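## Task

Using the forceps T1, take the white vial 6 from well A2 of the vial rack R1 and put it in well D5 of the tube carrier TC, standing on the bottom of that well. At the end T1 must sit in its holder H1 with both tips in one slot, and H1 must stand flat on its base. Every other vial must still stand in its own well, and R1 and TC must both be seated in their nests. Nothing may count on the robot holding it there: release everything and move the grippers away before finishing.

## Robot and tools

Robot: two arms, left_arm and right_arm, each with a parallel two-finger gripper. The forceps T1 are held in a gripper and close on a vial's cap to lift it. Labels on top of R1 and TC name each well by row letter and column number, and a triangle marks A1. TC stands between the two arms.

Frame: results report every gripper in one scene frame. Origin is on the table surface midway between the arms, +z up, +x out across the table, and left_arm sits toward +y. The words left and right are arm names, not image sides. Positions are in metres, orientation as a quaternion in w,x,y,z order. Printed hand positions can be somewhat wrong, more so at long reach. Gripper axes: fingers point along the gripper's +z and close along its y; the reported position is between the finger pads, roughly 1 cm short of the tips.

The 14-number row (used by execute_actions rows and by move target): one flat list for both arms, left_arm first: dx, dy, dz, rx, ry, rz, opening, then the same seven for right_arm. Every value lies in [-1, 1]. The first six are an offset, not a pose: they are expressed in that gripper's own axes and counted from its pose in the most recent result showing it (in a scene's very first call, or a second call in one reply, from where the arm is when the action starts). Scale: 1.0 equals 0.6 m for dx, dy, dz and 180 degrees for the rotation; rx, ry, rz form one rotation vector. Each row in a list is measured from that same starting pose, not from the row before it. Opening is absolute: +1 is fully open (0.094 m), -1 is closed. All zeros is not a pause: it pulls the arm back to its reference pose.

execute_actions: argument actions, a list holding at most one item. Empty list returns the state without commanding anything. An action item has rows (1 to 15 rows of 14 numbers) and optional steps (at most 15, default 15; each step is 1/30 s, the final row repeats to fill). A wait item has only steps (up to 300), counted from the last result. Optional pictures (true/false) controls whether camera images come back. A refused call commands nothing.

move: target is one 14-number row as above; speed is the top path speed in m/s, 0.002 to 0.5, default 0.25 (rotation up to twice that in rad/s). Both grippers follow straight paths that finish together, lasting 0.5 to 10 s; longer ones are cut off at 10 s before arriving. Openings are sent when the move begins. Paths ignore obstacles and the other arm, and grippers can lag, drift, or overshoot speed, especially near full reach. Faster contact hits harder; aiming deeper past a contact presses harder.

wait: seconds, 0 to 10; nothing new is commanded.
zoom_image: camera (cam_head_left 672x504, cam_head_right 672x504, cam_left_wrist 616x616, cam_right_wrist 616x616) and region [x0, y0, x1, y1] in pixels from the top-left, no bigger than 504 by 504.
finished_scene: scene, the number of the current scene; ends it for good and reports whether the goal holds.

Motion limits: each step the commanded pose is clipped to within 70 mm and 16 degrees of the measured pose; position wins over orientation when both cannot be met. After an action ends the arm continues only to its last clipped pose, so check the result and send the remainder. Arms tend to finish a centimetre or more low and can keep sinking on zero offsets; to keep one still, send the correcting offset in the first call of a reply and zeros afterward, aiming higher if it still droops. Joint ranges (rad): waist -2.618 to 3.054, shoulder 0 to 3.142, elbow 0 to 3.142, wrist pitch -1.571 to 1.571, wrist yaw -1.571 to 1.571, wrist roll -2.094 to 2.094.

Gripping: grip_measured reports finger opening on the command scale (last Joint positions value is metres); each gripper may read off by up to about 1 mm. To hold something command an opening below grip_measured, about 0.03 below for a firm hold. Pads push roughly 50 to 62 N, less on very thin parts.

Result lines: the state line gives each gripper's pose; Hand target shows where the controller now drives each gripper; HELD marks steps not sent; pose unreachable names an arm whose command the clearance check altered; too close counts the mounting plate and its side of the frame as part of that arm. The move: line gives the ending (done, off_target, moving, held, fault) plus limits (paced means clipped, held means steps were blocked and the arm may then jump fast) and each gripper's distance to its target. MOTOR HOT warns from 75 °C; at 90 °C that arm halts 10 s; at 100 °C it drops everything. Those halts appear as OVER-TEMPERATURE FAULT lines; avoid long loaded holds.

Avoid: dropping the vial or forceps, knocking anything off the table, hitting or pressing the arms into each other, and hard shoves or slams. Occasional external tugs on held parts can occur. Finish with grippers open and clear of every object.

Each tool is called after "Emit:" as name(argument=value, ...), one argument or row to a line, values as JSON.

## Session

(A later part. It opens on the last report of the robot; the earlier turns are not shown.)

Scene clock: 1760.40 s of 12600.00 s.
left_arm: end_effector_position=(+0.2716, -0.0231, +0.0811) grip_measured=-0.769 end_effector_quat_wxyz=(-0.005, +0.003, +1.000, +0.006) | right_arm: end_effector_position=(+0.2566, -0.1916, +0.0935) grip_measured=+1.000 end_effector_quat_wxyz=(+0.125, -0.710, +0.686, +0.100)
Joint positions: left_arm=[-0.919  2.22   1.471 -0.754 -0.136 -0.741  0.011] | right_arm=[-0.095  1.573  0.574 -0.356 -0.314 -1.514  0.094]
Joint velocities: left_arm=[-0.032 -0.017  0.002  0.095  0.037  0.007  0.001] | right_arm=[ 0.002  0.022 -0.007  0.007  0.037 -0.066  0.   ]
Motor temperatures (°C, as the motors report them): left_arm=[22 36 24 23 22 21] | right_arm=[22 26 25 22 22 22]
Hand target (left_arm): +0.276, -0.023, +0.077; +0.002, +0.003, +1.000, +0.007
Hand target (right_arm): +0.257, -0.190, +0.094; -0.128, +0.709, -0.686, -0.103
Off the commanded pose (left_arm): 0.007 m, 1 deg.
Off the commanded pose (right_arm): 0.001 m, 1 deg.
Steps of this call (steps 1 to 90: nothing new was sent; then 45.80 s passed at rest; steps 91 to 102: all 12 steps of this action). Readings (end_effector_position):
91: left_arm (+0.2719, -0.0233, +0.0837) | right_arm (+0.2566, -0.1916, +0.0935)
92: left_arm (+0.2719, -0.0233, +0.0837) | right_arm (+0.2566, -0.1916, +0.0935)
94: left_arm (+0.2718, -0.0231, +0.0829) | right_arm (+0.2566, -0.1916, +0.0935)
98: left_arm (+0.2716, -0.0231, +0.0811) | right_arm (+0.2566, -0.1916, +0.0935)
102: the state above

Emit:
execute_actions(
  actions=[],
)

Emit:
zoom_image(
  camera="cam_head_right",
  region=[283, 185, 343, 240],
)

Emit:
zoom_image(
  camera="cam_left_wrist",
  region=[250, 310, 380, 420],
)

Emit:
zoom_image(
  camera="cam_head_left",
  region=[290, 185, 350, 240],
)

Scene clock: 1769.50 s of 12600.00 s.
left_arm: end_effector_position=(+0.2716, -0.0231, +0.0811) grip_measured=-0.769 end_effector_quat_wxyz=(-0.005, +0.003, +1.000, +0.006) | right_arm: end_effector_position=(+0.2566, -0.1916, +0.0935) grip_measured=+1.000 end_effector_quat_wxyz=(+0.125, -0.710, +0.686, +0.100)
Joint positions: left_arm=[-0.919  2.22   1.471 -0.754 -0.136 -0.741  0.011] | right_arm=[-0.095  1.573  0.574 -0.356 -0.314 -1.514  0.094]
Joint velocities: left_arm=[-0.002 -0.017  0.007  0.007  0.007 -0.037  0.001] | right_arm=[ 0.002 -0.002  0.002  0.007  0.007 -0.007  0.   ]
Motor temperatures (°C, as the motors report them): left_arm=[22 35 24 23 22 21] | right_arm=[22 26 25 22 22 22]
Hand target (left_arm): +0.276, -0.023, +0.077; +0.002, +0.003, +1.000, +0.007
Hand target (right_arm): +0.257, -0.190, +0.094; -0.128, +0.709, -0.686, -0.103
Off the commanded pose (left_arm): 0.007 m, 1 deg.
Off the commanded pose (right_arm): 0.001 m, 1 deg.
Steps of this call (steps 1 to 90: nothing new was sent; then 6.10 s passed at rest). Readings (end_effector_position):
1: left_arm (+0.2716, -0.0231, +0.0811) | right_arm (+0.2566, -0.1916, +0.0935)
2: left_arm (+0.2716, -0.0231, +0.0811) | right_arm (+0.2566, -0.1916, +0.0935)
4: left_arm (+0.2716, -0.0231, +0.0811) | right_arm (+0.2566, -0.1916, +0.0935)
8: left_arm (+0.2716, -0.0231, +0.0811) | right_arm (+0.2566, -0.1916, +0.0935)
90: the state above

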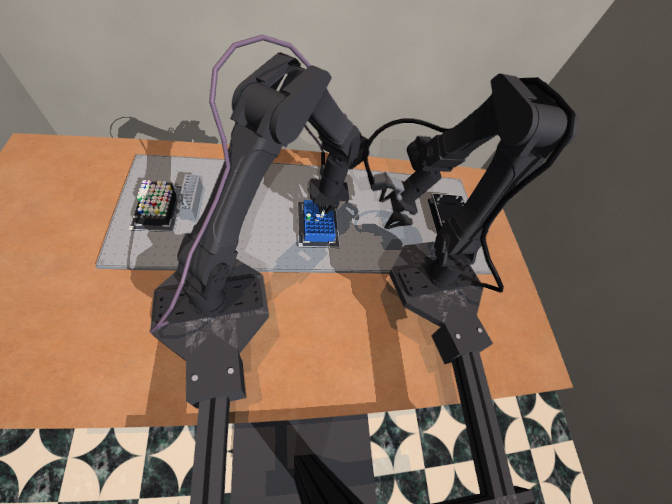

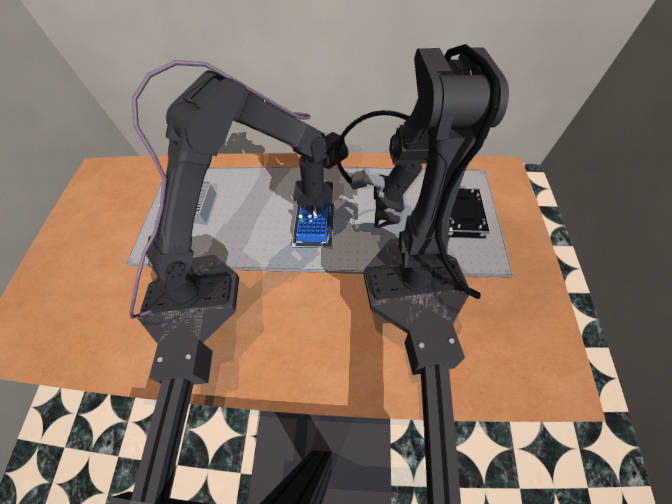

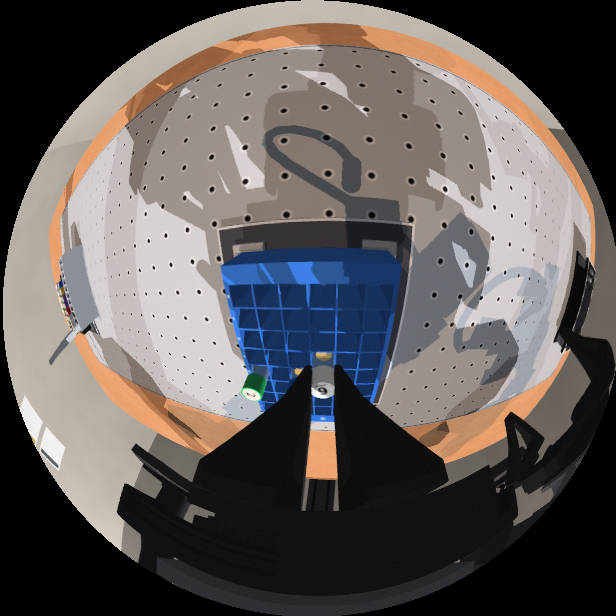

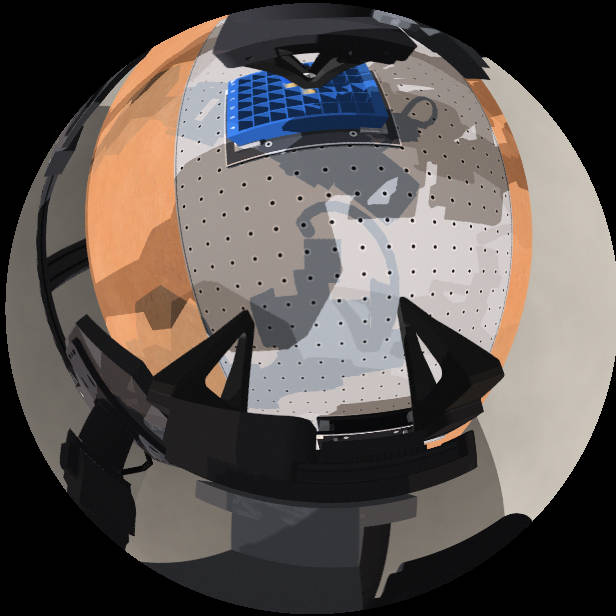

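Region (283, 185, 343, 240) of cam_head_right's 672x504 image, scaled by 8.400, with more detail than that image has; it fills the top 462 rows of this view, and the rest is white.

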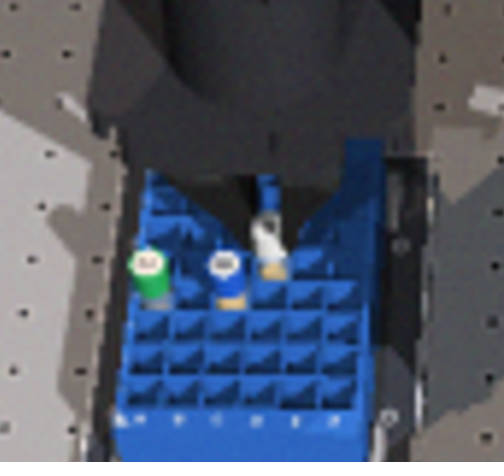

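Region (250, 310, 380, 420) of cam_left_wrist's 616x616 image, scaled by 3.877, with more detail than that image has; it fills the top 426 rows of this view, and the rest is white.

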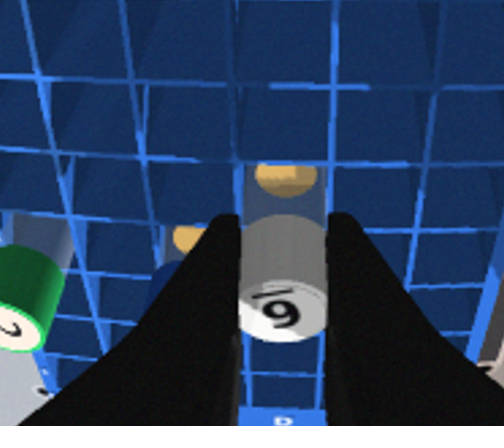

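Region (290, 185, 350, 240) of cam_head_left's 672x504 image, scaled by 8.400, with more detail than that image has; it fills the top 462 rows of this view, and the rest is white.

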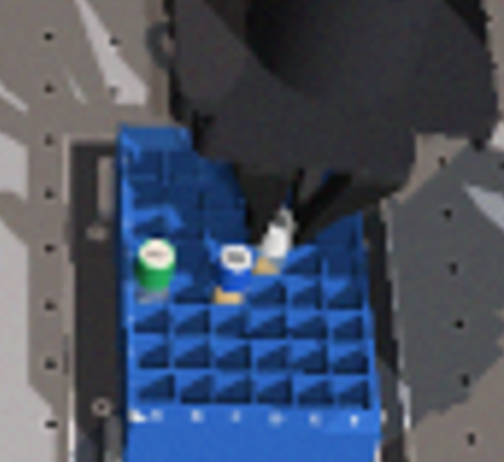

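Emit:
execute_actions(
  actions=[
    {"rows": [[-0.0045, 0.0002, 0.002, -0.0005, -0.0025, 0, -0.78, -0.002, 0, 0, 0, -0.003, 0, 1], [-0.0045, 0.0002, 0.002, -0.0005, -0.0025, 0, -0.775, -0.002, 0, 0, 0, -0.003, 0, 1], [-0.0045, 0.0002, 0.002, -0.0005, -0.0025, 0, -0.77, -0.002, 0, 0, 0, -0.003, 0, 1], [-0.0045, 0.0002, 0.002, -0.0005, -0.0025, 0, -0.765, -0.002, 0, 0, 0, -0.003, 0, 1], [-0.0045, 0.0002, 0.002, -0.0005, -0.0025, 0, -0.76, -0.002, 0, 0, 0, -0.003, 0, 1], [-0.0045, 0.0002, 0.002, -0.0005, -0.0025, 0, -0.755, -0.002, 0, 0, 0, -0.003, 0, 1]], "steps": 15},
  ],
  pictures=false,
)

Emit:
execute_actions(
  actions=[
    {"rows": [[-0.00731, 0.00065, 0.00858, -0.00186, -0.00386, 0, -0.755, 0, 0, 0, 0, 0, 0, 1], [-0.00734, 0.00056, 0.0102, -0.00208, -0.00385, 0, -0.755, 0, 0, 0, 0, 0, 0, 1], [-0.00737, 0.00047, 0.01183, -0.00231, -0.00384, 0, -0.755, 0, 0, 0, 0, 0, 0, 1], [-0.0078, 0.0002, 0.01183, -0.00206, -0.0042, 0, -0.755, 0, 0, 0, 0, 0, 0, 1]], "steps": 14},
  ],
)

Emit:
zoom_image(
  camera="cam_left_wrist",
  region=[250, 310, 380, 420],
)

Emit:
zoom_image(
  camera="cam_head_right",
  region=[283, 185, 343, 240],
)

Scene clock: 1801.40 s of 12600.00 s.
left_arm: end_effector_position=(+0.2716, -0.0231, +0.0811) grip_measured=-0.750 end_effector_quat_wxyz=(-0.005, +0.003, +1.000, +0.006) | right_arm: end_effector_position=(+0.2566, -0.1916, +0.0935) grip_measured=+1.000 end_effector_quat_wxyz=(+0.125, -0.710, +0.686, +0.100)
Joint positions: left_arm=[-0.919  2.22   1.471 -0.754 -0.136 -0.741  0.012] | right_arm=[-0.095  1.573  0.574 -0.356 -0.314 -1.514  0.094]
Joint velocities: left_arm=[-0.012 -0.007  0.022 -0.007  0.007  0.007  0.   ] | right_arm=[-0.007 -0.012  0.002 -0.037  0.081  0.051  0.   ]
Motor temperatures (°C, as the motors report them): left_arm=[22 35 24 23 22 21] | right_arm=[22 26 25 22 22 22]
Hand target (left_arm): +0.274, -0.023, +0.080; -0.001, +0.003, +1.000, +0.006
Hand target (right_arm): +0.257, -0.190, +0.094; -0.128, +0.709, -0.686, -0.103
Off the commanded pose (left_arm): 0.003 m, 0 deg.
Off the commanded pose (right_arm): 0.001 m, 1 deg.
Steps of this call (steps 1 to 90: nothing new was sent; then 28.40 s passed at rest; steps 91 to 105: all 15 steps of this action). Readings (end_effector_position):
91: left_arm (+0.2716, -0.0231, +0.0811) | right_arm (+0.2566, -0.1916, +0.0935)
92: left_arm (+0.2716, -0.0231, +0.0811) | right_arm (+0.2566, -0.1916, +0.0935)
94: left_arm (+0.2716, -0.0231, +0.0811) | right_arm (+0.2566, -0.1916, +0.0935)
98: left_arm (+0.2716, -0.0231, +0.0811) | right_arm (+0.2566, -0.1916, +0.0935)
105: the state above

Scene clock: 1801.87 s of 12600.00 s.
left_arm: end_effector_position=(+0.2718, -0.0231, +0.0811) grip_measured=-0.750 end_effector_quat_wxyz=(-0.005, +0.003, +1.000, +0.006) | right_arm: end_effector_position=(+0.2567, -0.1923, +0.0933) grip_measured=+1.000 end_effector_quat_wxyz=(+0.123, -0.710, +0.686, +0.098)
Joint positions: left_arm=[-0.919  2.22   1.471 -0.754 -0.136 -0.741  0.012] | right_arm=[-0.095  1.573  0.574 -0.356 -0.31  -1.514  0.094]
Joint velocities: left_arm=[ 0.007 -0.002  0.012 -0.007  0.066 -0.051 -0.   ] | right_arm=[ 0.007 -0.012 -0.007 -0.007  0.037  0.066  0.   ]
Motor temperatures (°C, as the motors report them): left_arm=[22 35 24 23 22 21] | right_arm=[22 26 25 22 22 22]
Hand target (left_arm): +0.276, -0.023, +0.074; +0.001, +0.003, +1.000, +0.009
Hand target (right_arm): +0.257, -0.192, +0.094; -0.124, +0.710, -0.686, -0.100
Off the commanded pose (left_arm): 0.008 m, 1 deg.
Off the commanded pose (right_arm): 0.001 m, 0 deg.
Steps of this call (steps 1 to 14: all 14 steps of this action). Readings (end_effector_position):
1: left_arm (+0.2716, -0.0231, +0.0811) | right_arm (+0.2566, -0.1917, +0.0935)
2: left_arm (+0.2716, -0.0231, +0.0811) | right_arm (+0.2566, -0.1918, +0.0935)
4: left_arm (+0.2718, -0.0231, +0.0811) | right_arm (+0.2566, -0.1919, +0.0934)
8: left_arm (+0.2718, -0.0231, +0.0811) | right_arm (+0.2567, -0.1921, +0.0934)
14: the state above

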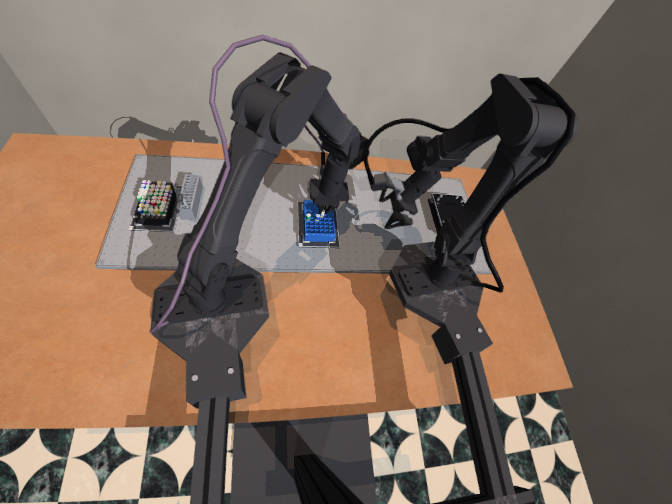

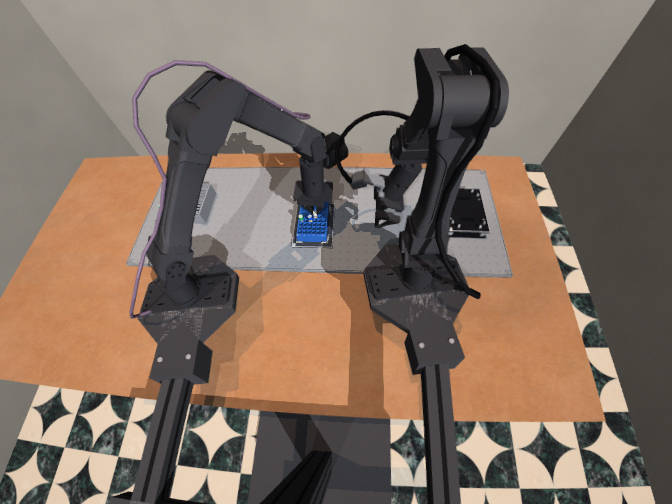

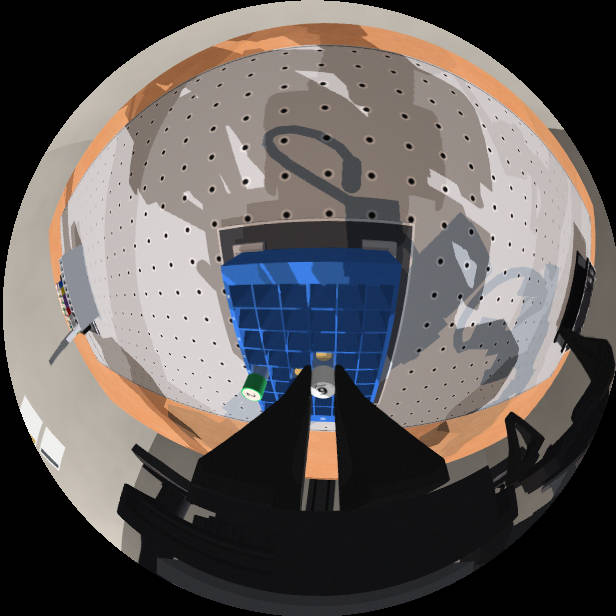

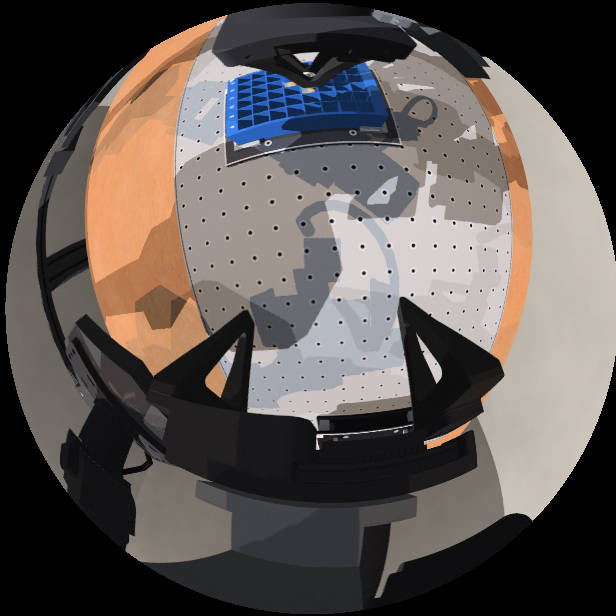

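Region (250, 310, 380, 420) of cam_left_wrist's 616x616 image, scaled by 3.877, with more detail than that image has; it fills the top 426 rows of this view, and the rest is white.

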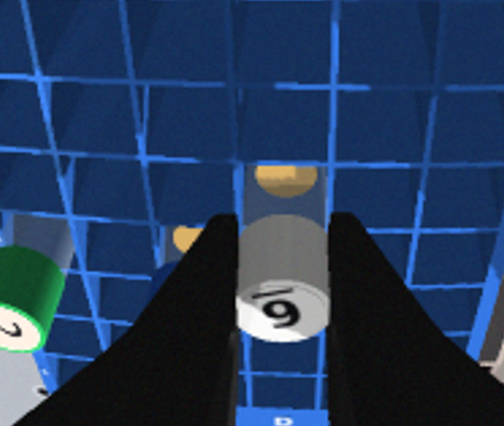

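Region (283, 185, 343, 240) of cam_head_right's 672x504 image, scaled by 8.400, with more detail than that image has; it fills the top 462 rows of this view, and the rest is white.

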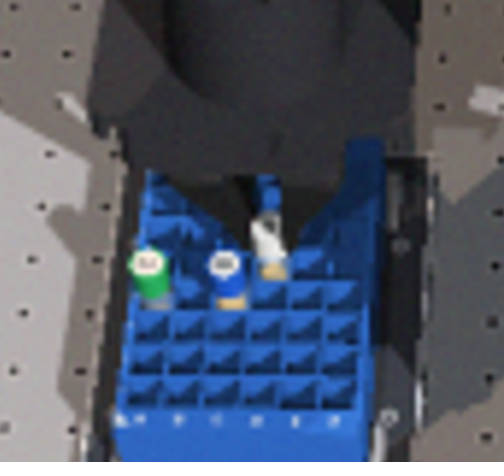

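Emit:
execute_actions(
  actions=[],
)

Scene clock: 1841.87 s of 12600.00 s.
left_arm: end_effector_position=(+0.2718, -0.0231, +0.0811) grip_measured=-0.750 end_effector_quat_wxyz=(-0.005, +0.003, +1.000, +0.006) | right_arm: end_effector_position=(+0.2567, -0.1923, +0.0933) grip_measured=+1.000 end_effector_quat_wxyz=(+0.123, -0.710, +0.686, +0.098)
Joint positions: left_arm=[-0.919  2.22   1.471 -0.754 -0.136 -0.741  0.012] | right_arm=[-0.095  1.573  0.574 -0.356 -0.31  -1.514  0.094]
Joint velocities: left_arm=[-0.007 -0.007 -0.017  0.051  0.007  0.022 -0.001] | right_arm=[ 0.017 -0.007 -0.007  0.022 -0.051  0.022  0.   ]
Motor temperatures (°C, as the motors report them): left_arm=[22 35 24 23 22 21] | right_arm=[22 26 25 22 22 22]
Hand target (left_arm): +0.276, -0.023, +0.074; +0.001, +0.003, +1.000, +0.009
Hand target (right_arm): +0.257, -0.192, +0.094; -0.125, +0.710, -0.686, -0.100
Off the commanded pose (left_arm): 0.008 m, 1 deg.
Off the commanded pose (right_arm): 0.001 m, 0 deg.
Steps of this call (steps 1 to 90: nothing new was sent; then 37.00 s passed at rest). Readings (end_effector_position):
1: left_arm (+0.2718, -0.0231, +0.0811) | right_arm (+0.2567, -0.1923, +0.0933)
2: left_arm (+0.2718, -0.0231, +0.0811) | right_arm (+0.2567, -0.1923, +0.0933)
4: left_arm (+0.2718, -0.0231, +0.0811) | right_arm (+0.2567, -0.1923, +0.0933)
8: left_arm (+0.2718, -0.0231, +0.0811) | right_arm (+0.2567, -0.1923, +0.0933)
90: the state above

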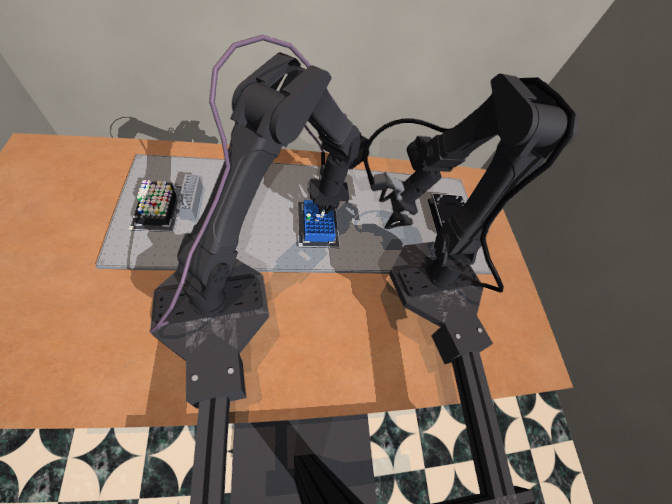

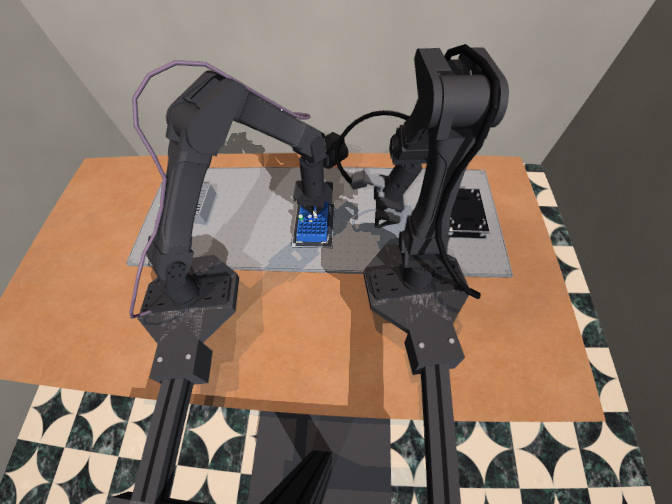

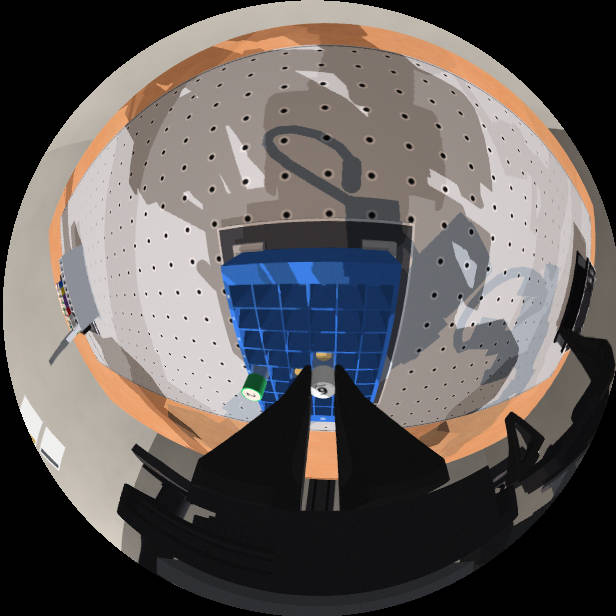

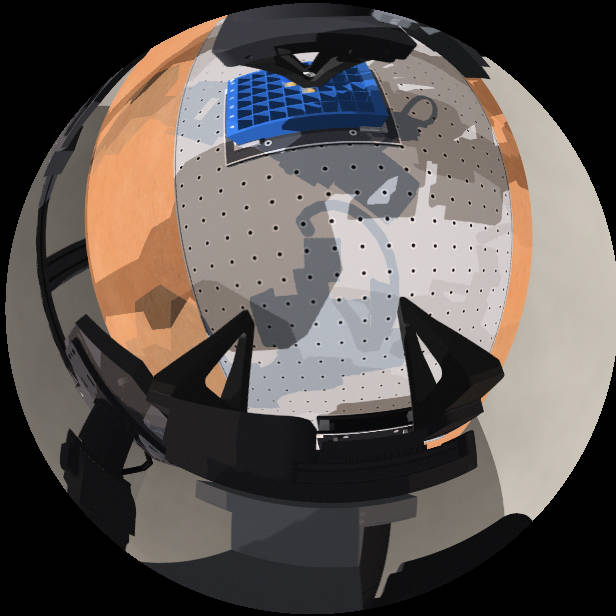

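Emit:
execute_actions(
  actions=[
    {"rows": [[0,0,-0.005,0,0,0,-0.755,-0.002,0,0,0,-0.003,0,1],[0,0,-0.005,0,0,0,-0.755,-0.002,0,0,0,-0.003,0,1],[0,0,-0.005,0,0,0,-0.755,-0.002,0,0,0,-0.003,0,1],[0,0,-0.005,0,0,0,-0.74,-0.002,0,0,0,-0.003,0,1],[0,0,-0.005,0,0,0,-0.735,-0.002,0,0,0,-0.003,0,1],[0,0,-0.005,0,0,0,-0.73,-0.002,0,0,0,-0.003,0,1],[0,0,-0.005,0,0,0,-0.72,-0.002,0,0,0,-0.003,0,1],[0,0,-0.005,0,0,0,-0.71,-0.002,0,0,0,-0.003,0,1],[0,0,-0.005,0,0,0,-0.70,-0.002,0,0,0,-0.003,0,1],[0,0,-0.005,0,0,0,-0.69,-0.002,0,0,0,-0.003,0,1],[0,0,-0.005,0,0,0,-0.68,-0.002,0,0,0,-0.003,0,1],[0,0,-0.005,0,0,0,-0.67,-0.002,0,0,0,-0.003,0,1],[0,0,-0.005,0,0,0,-0.66,-0.002,0,0,0,-0.003,0,1]], "steps": 15},
  ],
)

Emit:
zoom_image(
  camera="cam_left_wrist",
  region=[220, 300, 420, 440],
)

Emit:
zoom_image(
  camera="cam_right_wrist",
  region=[240, 40, 380, 130],
)

Scene clock: 1853.00 s of 12600.00 s.
left_arm: end_effector_position=(+0.2717, -0.0230, +0.0811) grip_measured=-0.662 end_effector_quat_wxyz=(-0.005, +0.003, +1.000, +0.006) | right_arm: end_effector_position=(+0.2567, -0.1923, +0.0933) grip_measured=+1.000 end_effector_quat_wxyz=(+0.123, -0.710, +0.686, +0.098)
Joint positions: left_arm=[-0.919  2.22   1.471 -0.754 -0.136 -0.741  0.016] | right_arm=[-0.095  1.573  0.574 -0.356 -0.31  -1.514  0.094]
Joint velocities: left_arm=[-0.012  0.017 -0.012 -0.066  0.051  0.007  0.   ] | right_arm=[ 0.007 -0.002  0.007  0.007 -0.022 -0.022  0.   ]
Motor temperatures (°C, as the motors report them): left_arm=[22 35 24 23 22 21] | right_arm=[22 26 25 22 22 22]
Hand target (left_arm): +0.272, -0.023, +0.084; -0.005, +0.003, +1.000, +0.006
Hand target (right_arm): +0.257, -0.191, +0.094; -0.126, +0.709, -0.686, -0.102
Off the commanded pose (left_arm): 0.003 m, 0 deg.
Off the commanded pose (right_arm): 0.001 m, 1 deg.
Steps of this call (steps 1 to 90: nothing new was sent; then 7.63 s passed at rest; steps 91 to 105: all 15 steps of this action). Readings (end_effector_position):
91: left_arm (+0.2718, -0.0231, +0.0811) | right_arm (+0.2567, -0.1923, +0.0933)
92: left_arm (+0.2718, -0.0231, +0.0811) | right_arm (+0.2567, -0.1923, +0.0933)
94: left_arm (+0.2718, -0.0231, +0.0811) | right_arm (+0.2567, -0.1923, +0.0933)
98: left_arm (+0.2717, -0.0230, +0.0811) | right_arm (+0.2567, -0.1923, +0.0933)
105: the state above

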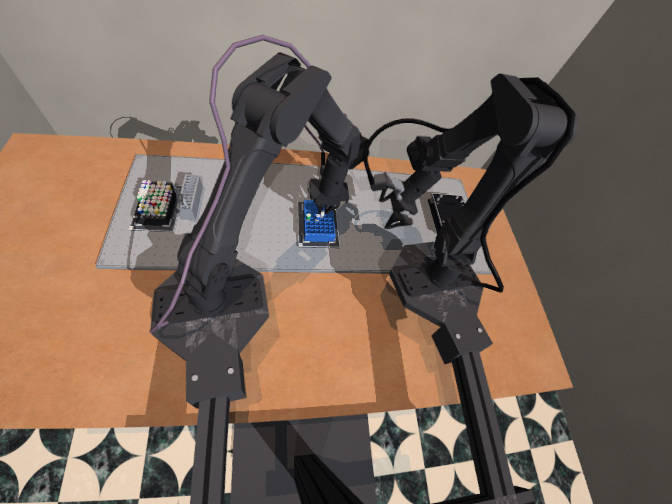

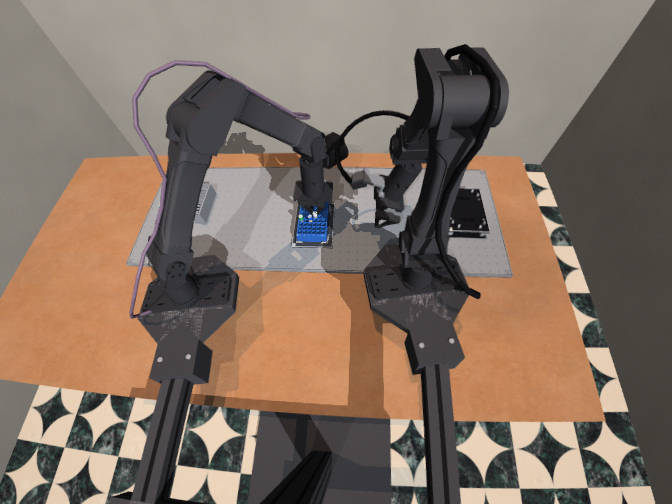

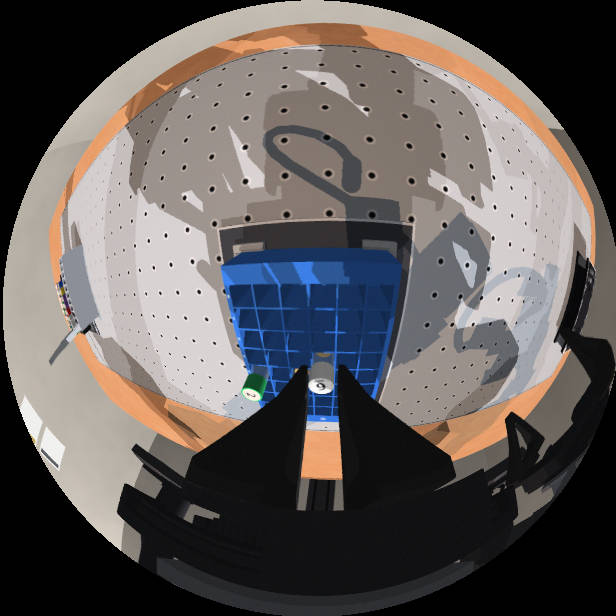

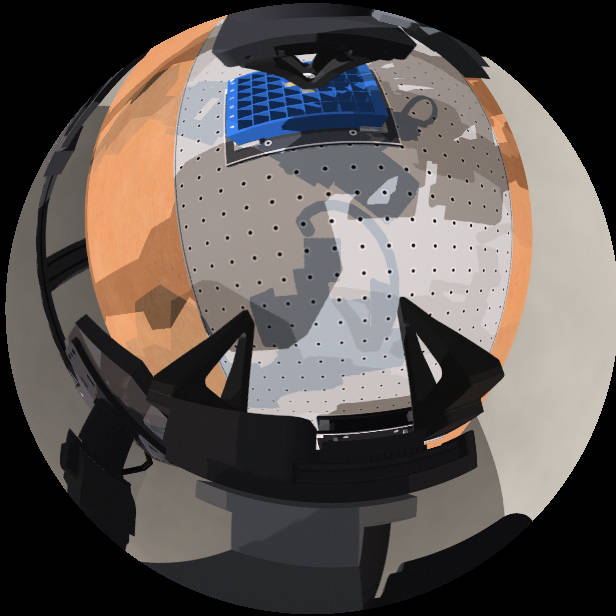

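Region (220, 300, 420, 440) of cam_left_wrist's 616x616 image, scaled by 2.520, with more detail than that image has; it fills the top 353 rows of this view, and the rest is white.

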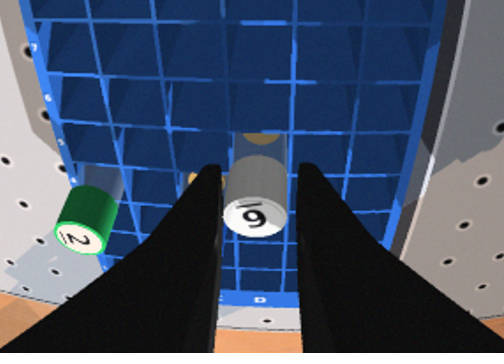

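Region (240, 40, 380, 130) of cam_right_wrist's 616x616 image, scaled by 3.600, with more detail than that image has; it fills the top 324 rows of this view, and the rest is white.

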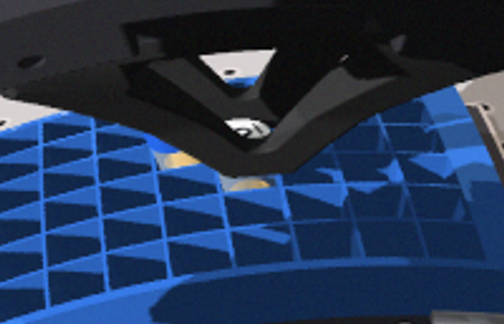

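Emit:
move(
  target=[-0.003,0,-0.12,0,0,0,-0.64,-0.002,0,0,0,-0.003,0,1],
  speed=0.03,
)

Emit:
zoom_image(
  camera="cam_left_wrist",
  region=[220, 260, 420, 420],
)

Emit:
zoom_image(
  camera="cam_right_wrist",
  region=[220, 30, 400, 150],
)

Scene clock: 1862.67 s of 12600.00 s.
left_arm: end_effector_position=(+0.2673, -0.0148, +0.1303) grip_measured=-0.642 end_effector_quat_wxyz=(-0.026, +0.004, +0.999, +0.023) | right_arm: end_effector_position=(+0.2567, -0.1927, +0.0932) grip_measured=+1.000 end_effector_quat_wxyz=(+0.122, -0.710, +0.687, +0.097)
Joint positions: left_arm=[-0.927  2.145  1.558 -0.973 -0.135 -0.755  0.017] | right_arm=[-0.095  1.573  0.574 -0.356 -0.308 -1.514  0.094]
Joint velocities: left_arm=[-0.002  0.017  0.007 -0.051  0.095  0.007 -0.001] | right_arm=[-0.012  0.007  0.012 -0.022  0.007 -0.007  0.   ]
Motor temperatures (°C, as the motors report them): left_arm=[22 35 24 23 22 21] | right_arm=[22 26 25 22 22 22]
Hand target (left_arm): +0.274, -0.025, +0.153; -0.006, +0.003, +1.000, +0.005
Hand target (right_arm): +0.257, -0.191, +0.094; -0.126, +0.709, -0.686, -0.102
Off the commanded pose (left_arm): 0.026 m, 3 deg.
Off the commanded pose (right_arm): 0.002 m, 1 deg.
After step 90, 3.97 s passed at rest.
move: off_target (left_arm)

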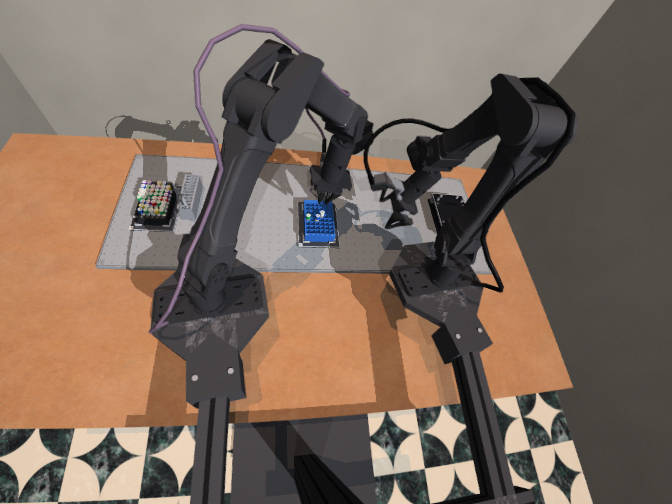

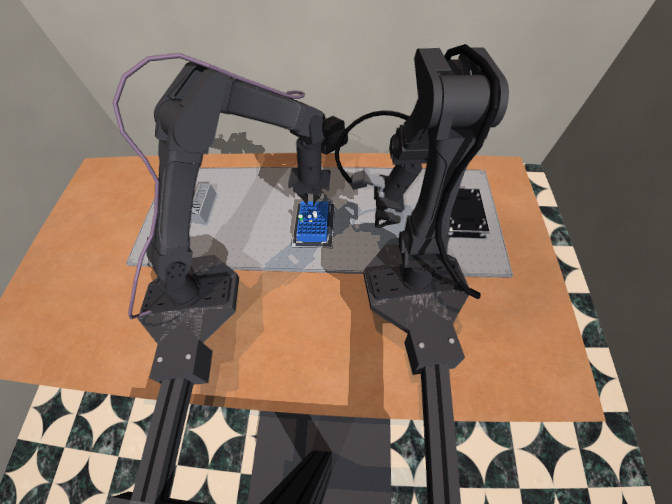

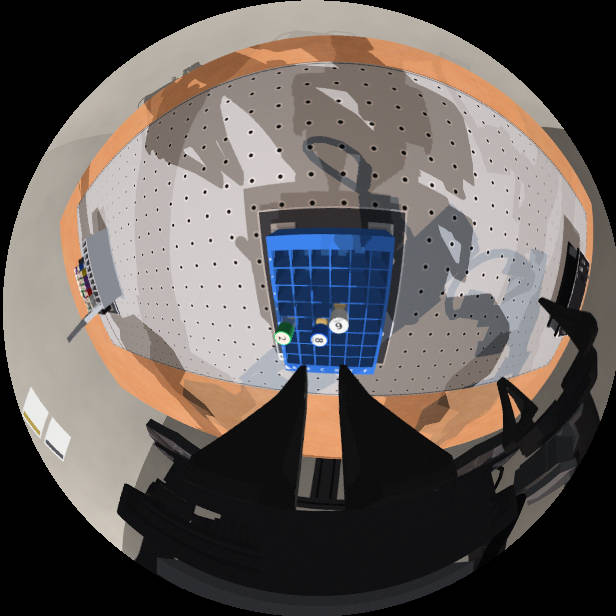

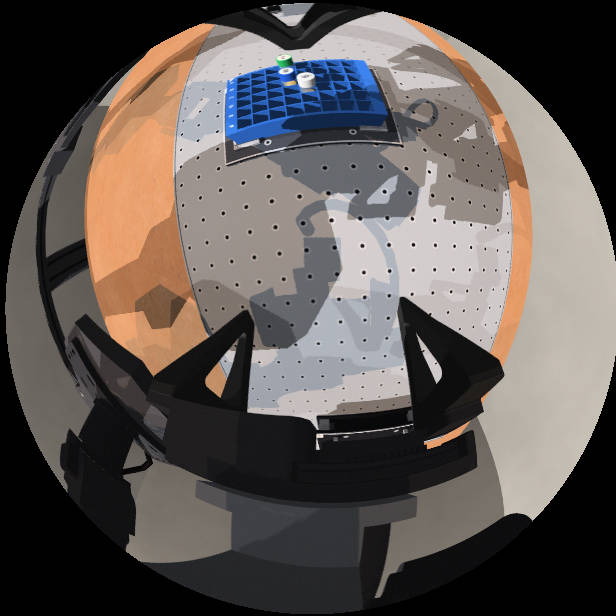

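Region (220, 260, 420, 420) of cam_left_wrist's 616x616 image, scaled by 2.520, with more detail than that image has; it fills the top 403 rows of this view, and the rest is white.

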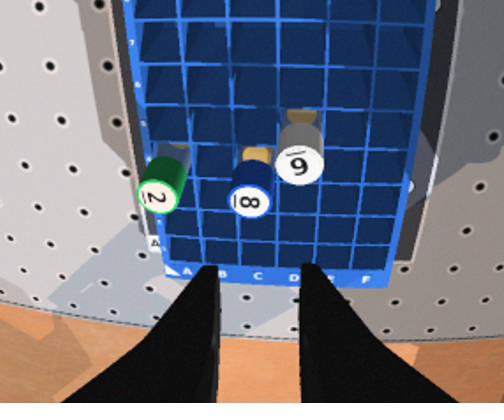

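Region (220, 30, 400, 150) of cam_right_wrist's 616x616 image, scaled by 2.800, with more detail than that image has.

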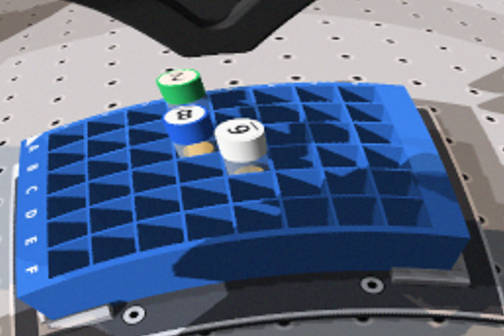

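Emit:
finished_scene(
  scene=1,
)

The scene is finished: the task was done.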